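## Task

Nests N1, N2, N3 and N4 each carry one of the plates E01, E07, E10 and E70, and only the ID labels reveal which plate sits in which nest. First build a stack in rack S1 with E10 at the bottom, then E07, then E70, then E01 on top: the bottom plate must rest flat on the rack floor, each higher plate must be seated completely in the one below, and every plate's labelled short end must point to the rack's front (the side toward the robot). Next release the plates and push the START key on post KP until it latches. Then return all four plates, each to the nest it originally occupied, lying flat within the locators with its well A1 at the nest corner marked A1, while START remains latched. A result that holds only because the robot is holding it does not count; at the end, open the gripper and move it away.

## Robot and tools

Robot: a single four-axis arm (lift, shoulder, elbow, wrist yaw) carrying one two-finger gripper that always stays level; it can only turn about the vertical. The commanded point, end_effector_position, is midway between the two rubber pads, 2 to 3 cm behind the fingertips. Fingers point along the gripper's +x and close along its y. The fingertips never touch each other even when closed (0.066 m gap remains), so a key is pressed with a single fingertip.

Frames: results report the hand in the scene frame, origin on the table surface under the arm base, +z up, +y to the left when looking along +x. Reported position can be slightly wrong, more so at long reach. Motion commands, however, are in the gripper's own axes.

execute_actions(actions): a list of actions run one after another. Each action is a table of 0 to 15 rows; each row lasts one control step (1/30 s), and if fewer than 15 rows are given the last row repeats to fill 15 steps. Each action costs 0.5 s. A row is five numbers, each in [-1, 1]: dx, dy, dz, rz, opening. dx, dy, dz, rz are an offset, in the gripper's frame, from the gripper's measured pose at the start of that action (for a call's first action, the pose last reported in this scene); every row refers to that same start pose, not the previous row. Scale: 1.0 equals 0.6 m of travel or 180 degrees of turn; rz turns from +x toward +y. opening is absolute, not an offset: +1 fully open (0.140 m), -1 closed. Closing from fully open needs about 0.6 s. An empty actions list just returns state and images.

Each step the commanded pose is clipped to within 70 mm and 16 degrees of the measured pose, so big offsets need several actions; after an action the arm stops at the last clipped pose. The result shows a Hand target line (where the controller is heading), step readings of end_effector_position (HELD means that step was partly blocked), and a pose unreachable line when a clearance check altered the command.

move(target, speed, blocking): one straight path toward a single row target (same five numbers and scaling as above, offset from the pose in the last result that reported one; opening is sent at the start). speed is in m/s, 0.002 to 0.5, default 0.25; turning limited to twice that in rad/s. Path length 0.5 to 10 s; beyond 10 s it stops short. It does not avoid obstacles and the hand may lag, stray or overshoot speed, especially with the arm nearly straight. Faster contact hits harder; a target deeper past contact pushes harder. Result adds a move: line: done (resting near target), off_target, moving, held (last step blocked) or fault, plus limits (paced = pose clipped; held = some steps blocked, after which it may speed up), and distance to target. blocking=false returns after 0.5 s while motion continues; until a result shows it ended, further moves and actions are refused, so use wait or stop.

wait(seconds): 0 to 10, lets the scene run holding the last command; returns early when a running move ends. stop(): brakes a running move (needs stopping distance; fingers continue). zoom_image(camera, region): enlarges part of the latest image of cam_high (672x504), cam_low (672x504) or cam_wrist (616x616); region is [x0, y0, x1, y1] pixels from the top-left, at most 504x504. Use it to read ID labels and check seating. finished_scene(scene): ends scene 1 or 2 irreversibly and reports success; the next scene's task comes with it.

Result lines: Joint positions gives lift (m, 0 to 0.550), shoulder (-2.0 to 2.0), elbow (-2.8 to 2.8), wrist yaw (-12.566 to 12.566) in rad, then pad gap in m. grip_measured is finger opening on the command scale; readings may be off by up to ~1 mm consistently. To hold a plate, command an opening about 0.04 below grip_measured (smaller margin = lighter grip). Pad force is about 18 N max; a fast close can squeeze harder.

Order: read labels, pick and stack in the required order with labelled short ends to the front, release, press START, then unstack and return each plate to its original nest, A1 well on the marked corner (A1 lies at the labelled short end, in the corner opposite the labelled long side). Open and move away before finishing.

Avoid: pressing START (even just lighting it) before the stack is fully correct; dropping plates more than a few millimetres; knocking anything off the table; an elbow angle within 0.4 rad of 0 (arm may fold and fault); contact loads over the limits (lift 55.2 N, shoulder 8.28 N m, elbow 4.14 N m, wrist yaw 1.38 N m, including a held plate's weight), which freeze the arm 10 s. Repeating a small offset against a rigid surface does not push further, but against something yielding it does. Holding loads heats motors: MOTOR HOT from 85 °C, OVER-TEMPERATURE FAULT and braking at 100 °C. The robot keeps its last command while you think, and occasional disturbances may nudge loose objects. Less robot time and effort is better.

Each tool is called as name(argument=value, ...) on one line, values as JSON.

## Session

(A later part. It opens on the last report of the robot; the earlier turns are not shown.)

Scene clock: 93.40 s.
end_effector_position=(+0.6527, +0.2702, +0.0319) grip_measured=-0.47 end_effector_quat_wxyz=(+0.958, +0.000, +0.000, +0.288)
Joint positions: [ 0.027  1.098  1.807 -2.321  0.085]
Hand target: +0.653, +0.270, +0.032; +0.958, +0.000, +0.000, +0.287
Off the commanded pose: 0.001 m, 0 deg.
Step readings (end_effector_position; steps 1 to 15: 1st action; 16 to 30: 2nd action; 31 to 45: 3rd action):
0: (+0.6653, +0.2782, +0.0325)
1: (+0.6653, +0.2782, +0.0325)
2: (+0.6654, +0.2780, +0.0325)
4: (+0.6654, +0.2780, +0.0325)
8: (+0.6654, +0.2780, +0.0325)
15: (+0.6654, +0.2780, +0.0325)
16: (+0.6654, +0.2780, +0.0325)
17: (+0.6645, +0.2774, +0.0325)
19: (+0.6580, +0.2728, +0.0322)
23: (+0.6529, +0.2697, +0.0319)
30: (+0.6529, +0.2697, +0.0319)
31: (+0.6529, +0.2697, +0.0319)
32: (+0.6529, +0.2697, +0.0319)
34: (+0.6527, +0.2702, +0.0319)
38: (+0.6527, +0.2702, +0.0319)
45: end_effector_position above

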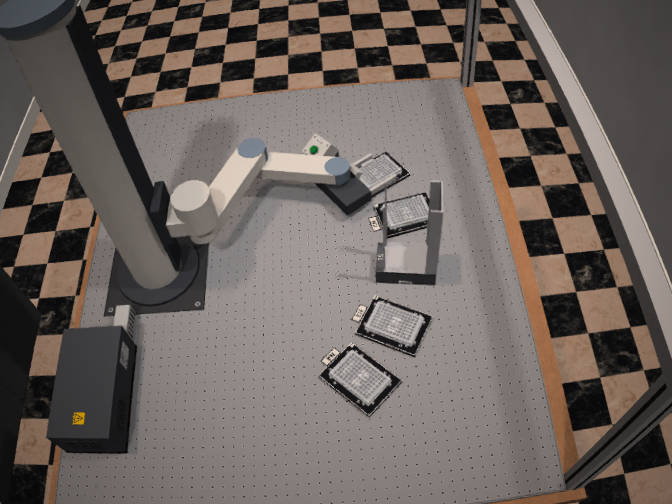

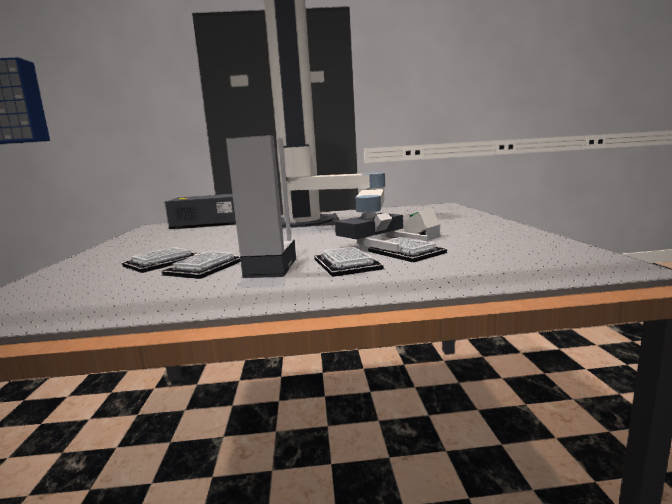

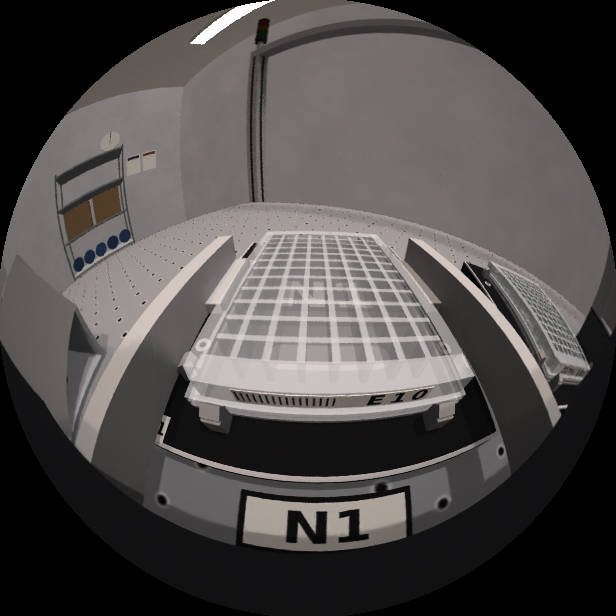

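move(target=[0.2491,0.0004,-0.0062,0.0008,-0.1], speed=0.15)

move(target=[0,0,0,0,-0.52])

move(target=[0,0,0.431,0,-0.52], speed=0.15)

move(target=[-0.1654,0.5593,0,0.228,-0.52])

move(target=[0,0,-0.475,0,-0.52])

Scene clock: 362.87 s.
end_effector_position=(+0.7054, -0.0762, +0.0728) grip_measured=-0.10 end_effector_quat_wxyz=(+0.998, +0.000, +0.000, -0.066)
Joint positions: [ 0.068  0.496  1.725 -2.355  0.099]
Hand target: +0.705, -0.076, +0.073; +0.998, +0.000, +0.000, -0.067
Off the commanded pose: 0.000 m, 0 deg.
move: done

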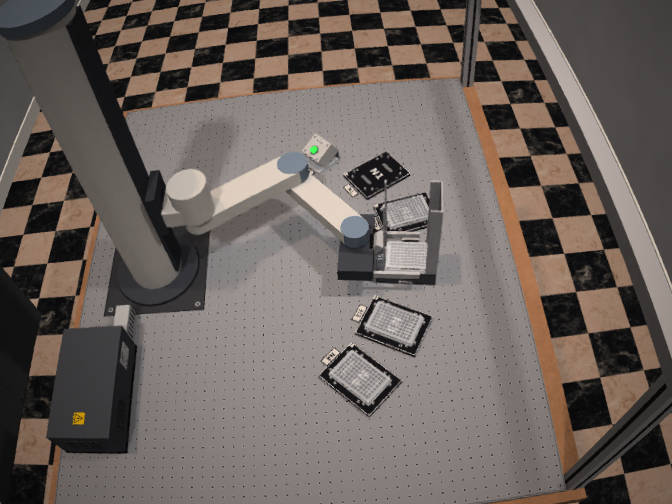

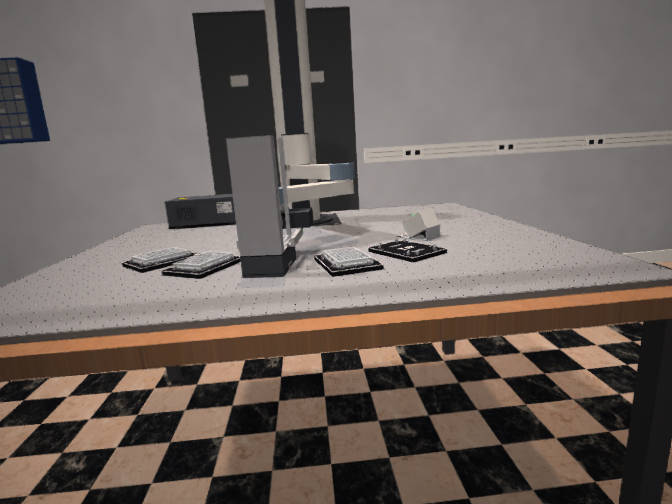

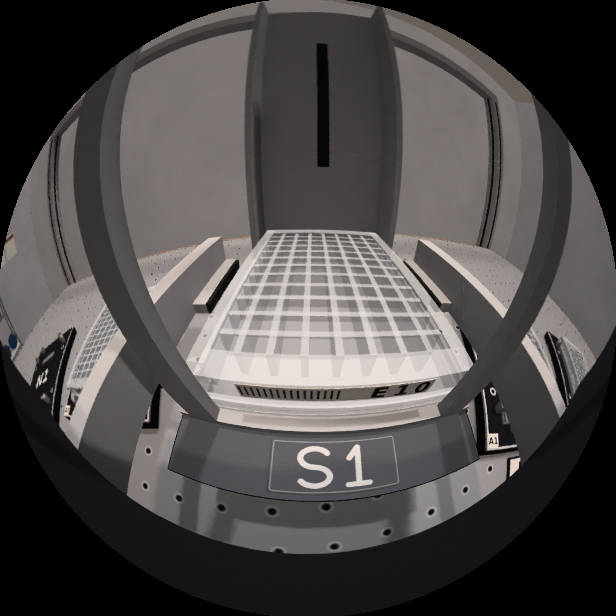

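Scene clock: 363.37 s.
end_effector_position=(+0.7054, -0.0763, +0.0728) grip_measured=-0.47 end_effector_quat_wxyz=(+0.998, +0.000, +0.000, -0.067)
Joint positions: [ 0.068  0.496  1.725 -2.355  0.085]
Hand target: +0.705, -0.076, +0.073; +0.998, +0.000, +0.000, -0.066
Off the commanded pose: 0.000 m, 0 deg.
move: done

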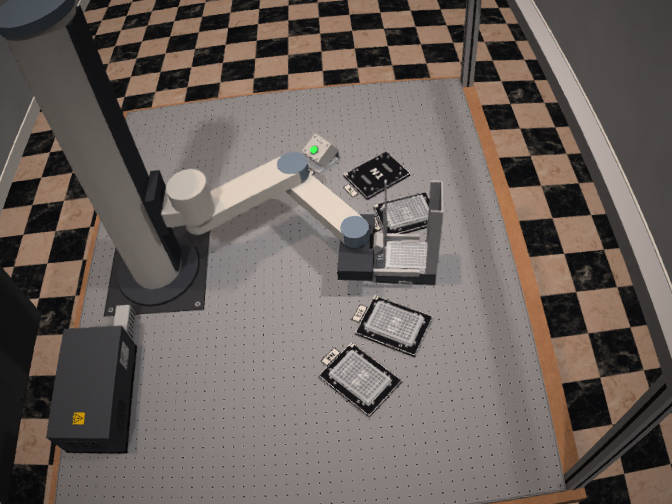

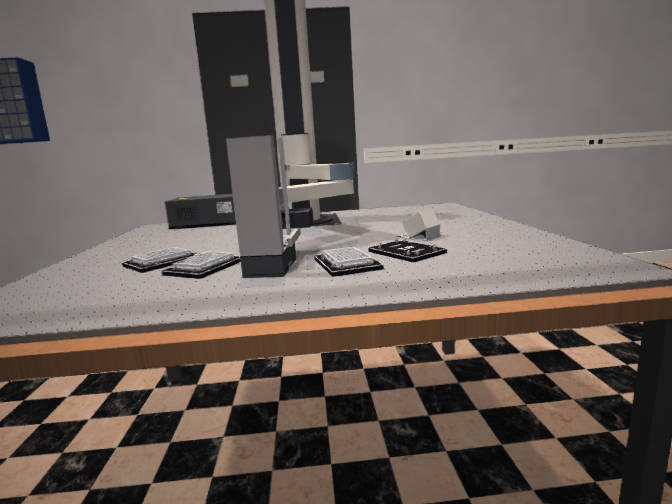

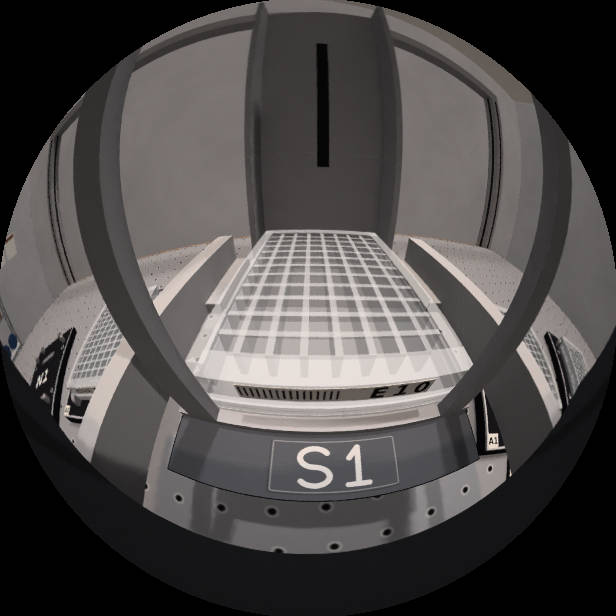

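Scene clock: 365.43 s.
end_effector_position=(+0.7054, -0.0763, +0.3315) grip_measured=-0.47 end_effector_quat_wxyz=(+0.998, +0.000, +0.000, -0.067)
Joint positions: [ 0.326  0.496  1.725 -2.355  0.085]
Hand target: +0.705, -0.076, +0.331; +0.998, +0.000, +0.000, -0.067
Off the commanded pose: 0.000 m, 0 deg.
move: done

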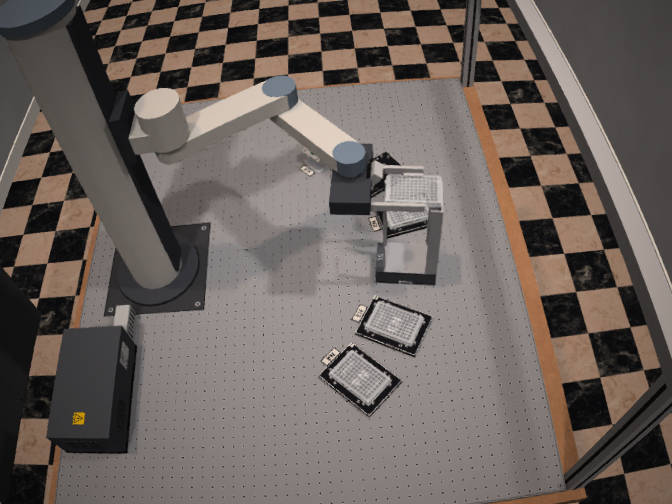

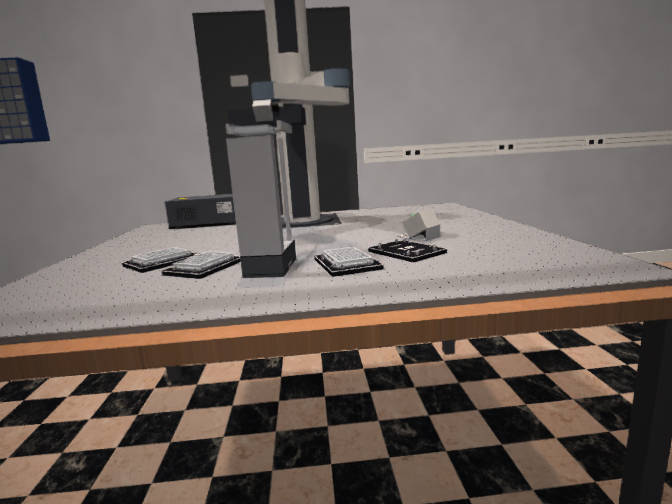

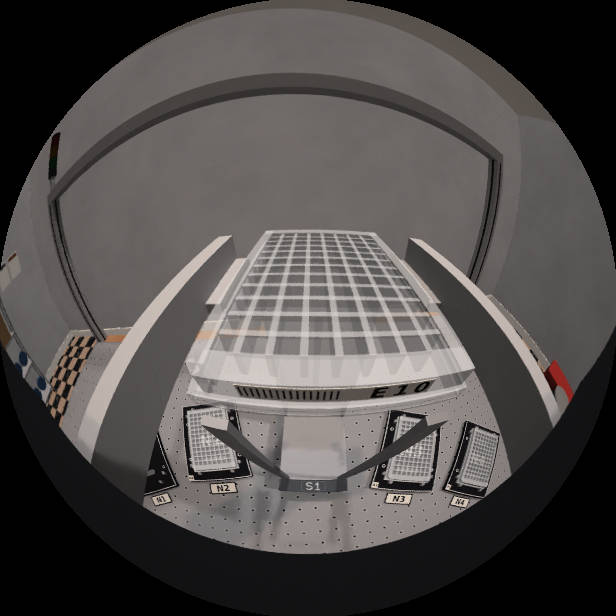

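Scene clock: 367.20 s.
end_effector_position=(+0.6517, +0.2698, +0.3315) grip_measured=-0.47 end_effector_quat_wxyz=(+0.958, +0.000, +0.000, +0.288)
Joint positions: [ 0.326  1.101  1.8   -2.318  0.085]
Hand target: +0.652, +0.270, +0.331; +0.958, +0.000, +0.000, +0.287
Off the commanded pose: 0.000 m, 0 deg.
move: done

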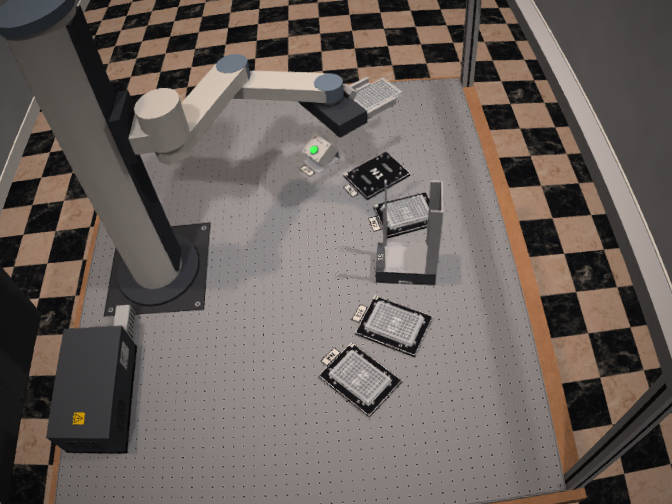

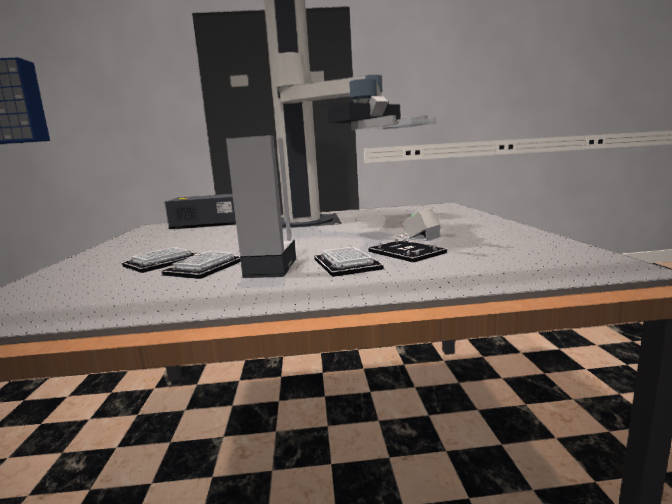

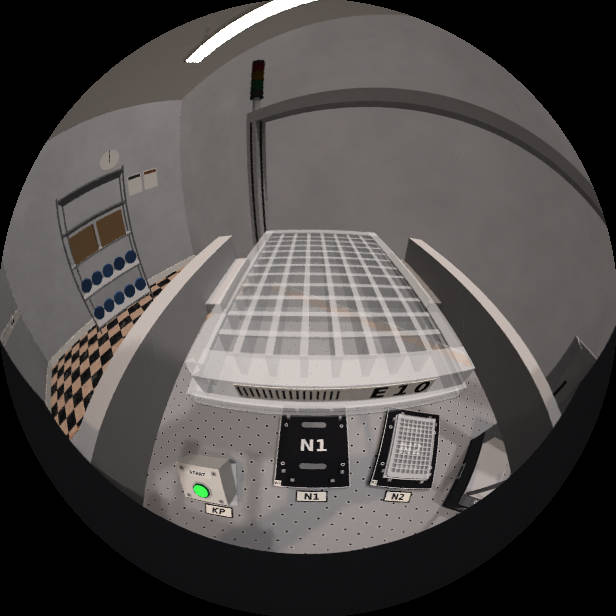

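Scene clock: 368.77 s.
end_effector_position=(+0.6517, +0.2697, +0.0464) grip_measured=-0.47 end_effector_quat_wxyz=(+0.958, +0.000, +0.000, +0.288)
Joint positions: [ 0.041  1.101  1.8   -2.318  0.085]
Hand target: +0.652, +0.270, +0.046; +0.958, +0.000, +0.000, +0.288
Off the commanded pose: 0.000 m, 0 deg.
move: done

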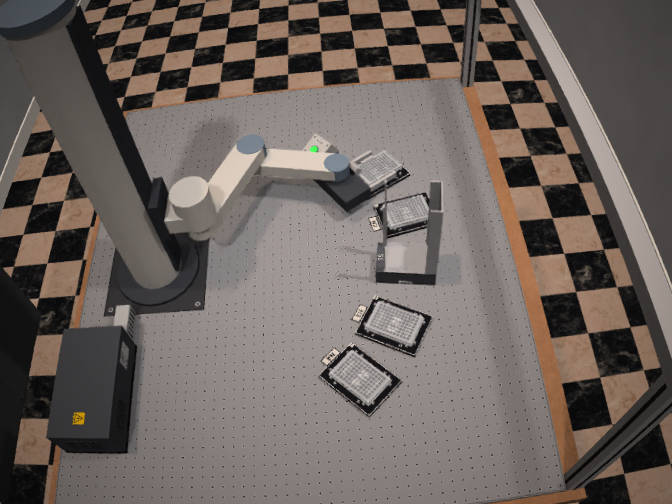

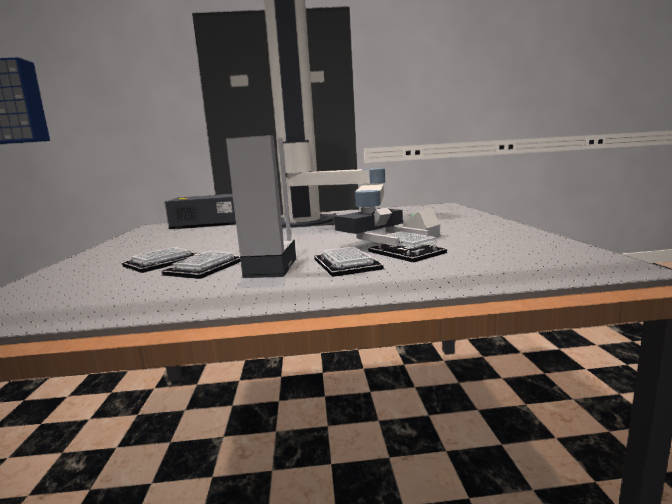

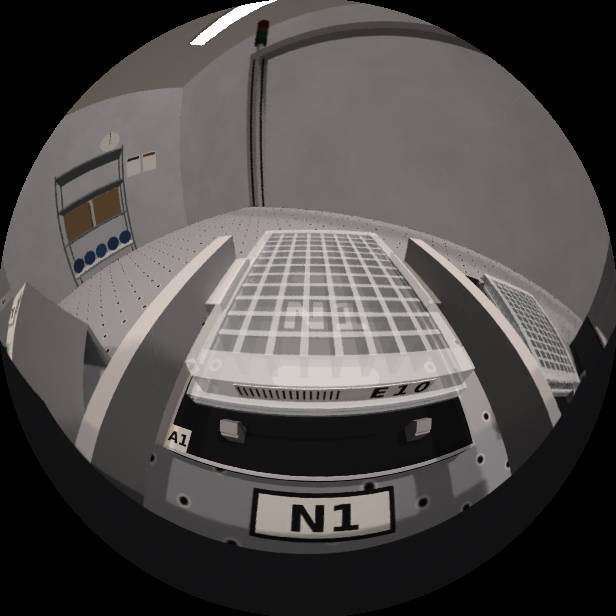

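move(target=[0,0,-0.0245,-0.0006,-0.52], speed=0.015)

move(target=[0,0,0,0,-0.1])

move(target=[0,0,0.2,0,-0.1])

zoom_image(camera="cam_low", region=[110,220,470,300])

Scene clock: 374.63 s.
end_effector_position=(+0.6517, +0.2696, +0.0321) grip_measured=-0.47 end_effector_quat_wxyz=(+0.958, +0.000, +0.000, +0.285)
Joint positions: [ 0.027  1.103  1.8   -2.323  0.086]
Hand target: +0.652, +0.270, +0.032; +0.958, +0.000, +0.000, +0.287
Off the commanded pose: 0.000 m, 0 deg.
move: done

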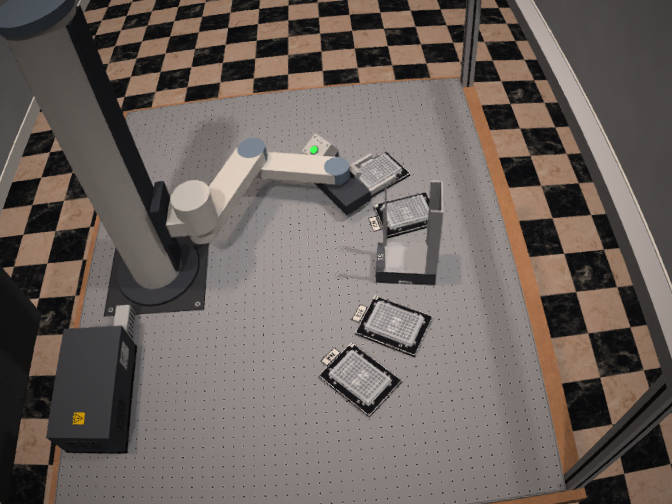

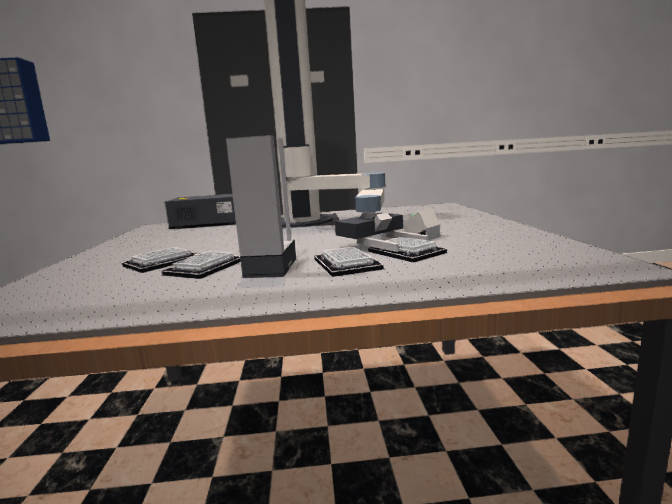

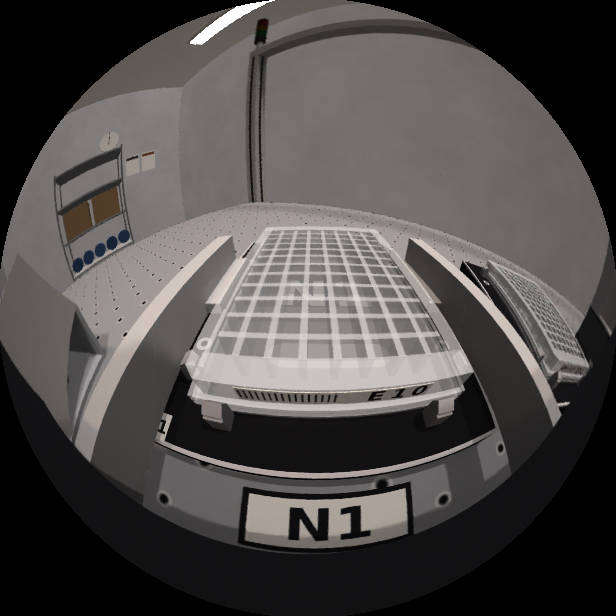

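Scene clock: 375.13 s.
end_effector_position=(+0.6517, +0.2696, +0.0322) grip_measured=-0.10 end_effector_quat_wxyz=(+0.958, +0.000, +0.000, +0.285)
Joint positions: [ 0.027  1.103  1.8   -2.324  0.099]
Hand target: +0.652, +0.270, +0.032; +0.958, +0.000, +0.000, +0.285
Off the commanded pose: 0.000 m, 0 deg.
move: done

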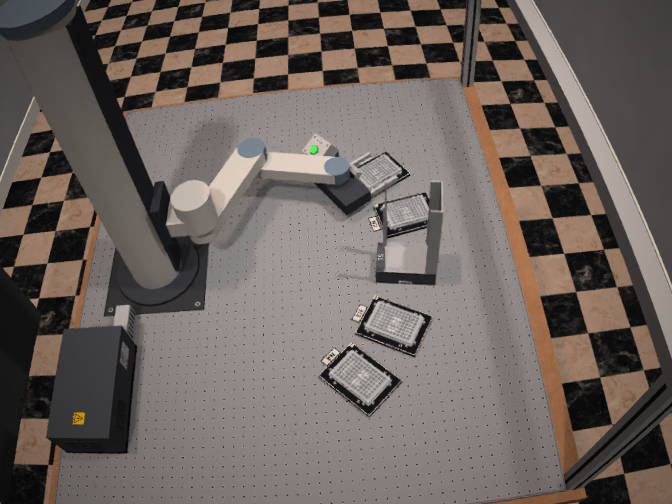

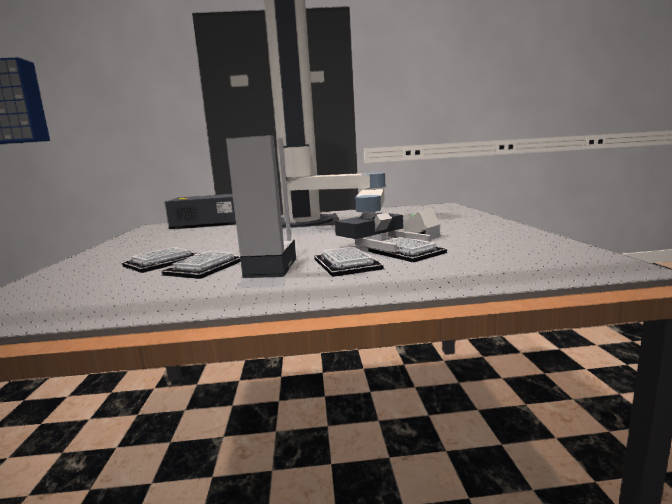

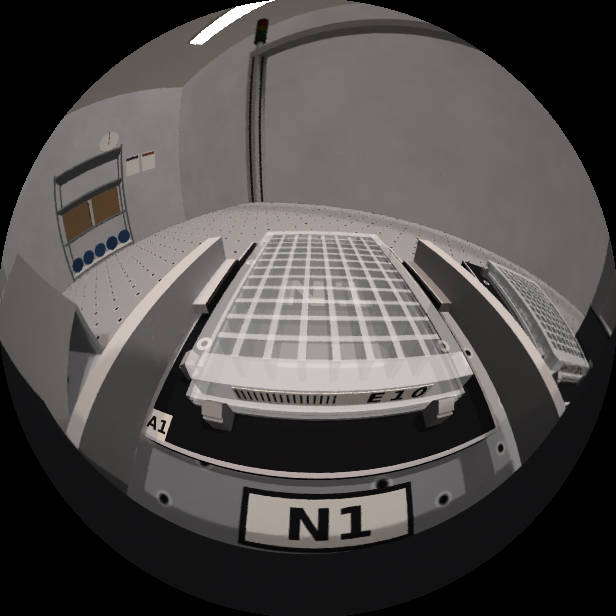

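Scene clock: 376.03 s.
end_effector_position=(+0.6517, +0.2696, +0.1522) grip_measured=-0.10 end_effector_quat_wxyz=(+0.958, +0.000, +0.000, +0.285)
Joint positions: [ 0.147  1.103  1.8   -2.324  0.099]
Hand target: +0.652, +0.270, +0.152; +0.958, +0.000, +0.000, +0.285
Off the commanded pose: 0.000 m, 0 deg.
move: done

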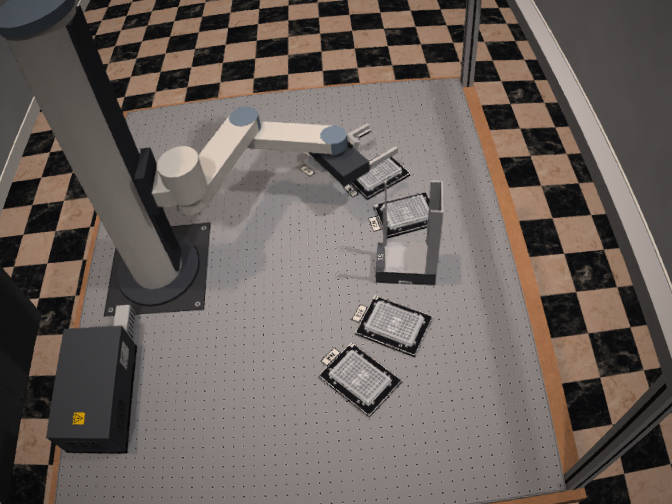

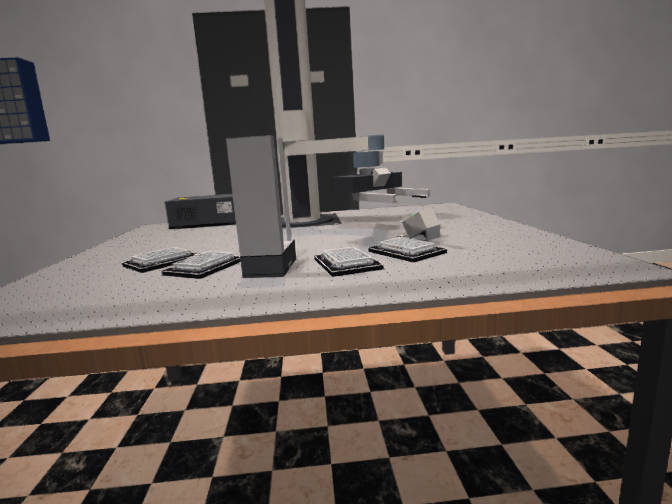

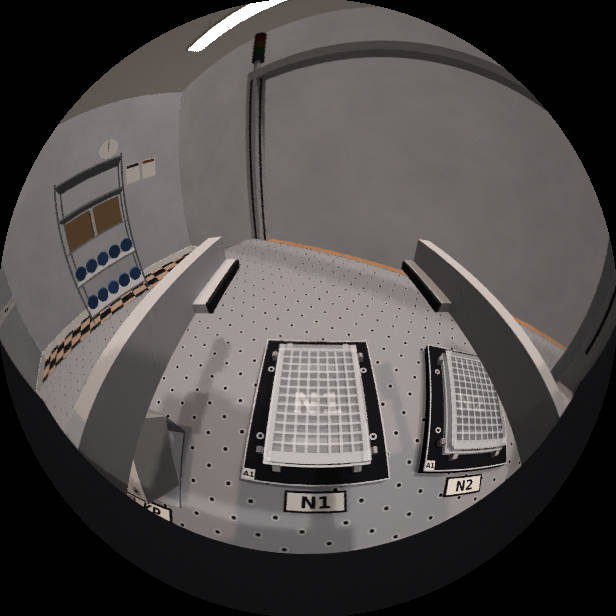

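Region (110, 220, 470, 300) of cam_low's 672x504 image, scaled by 1.400, with more detail than that image has.

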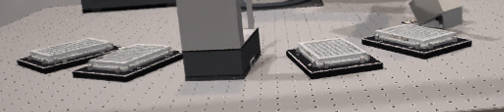

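finished_scene(scene=1)

The scene is finished: the task was done.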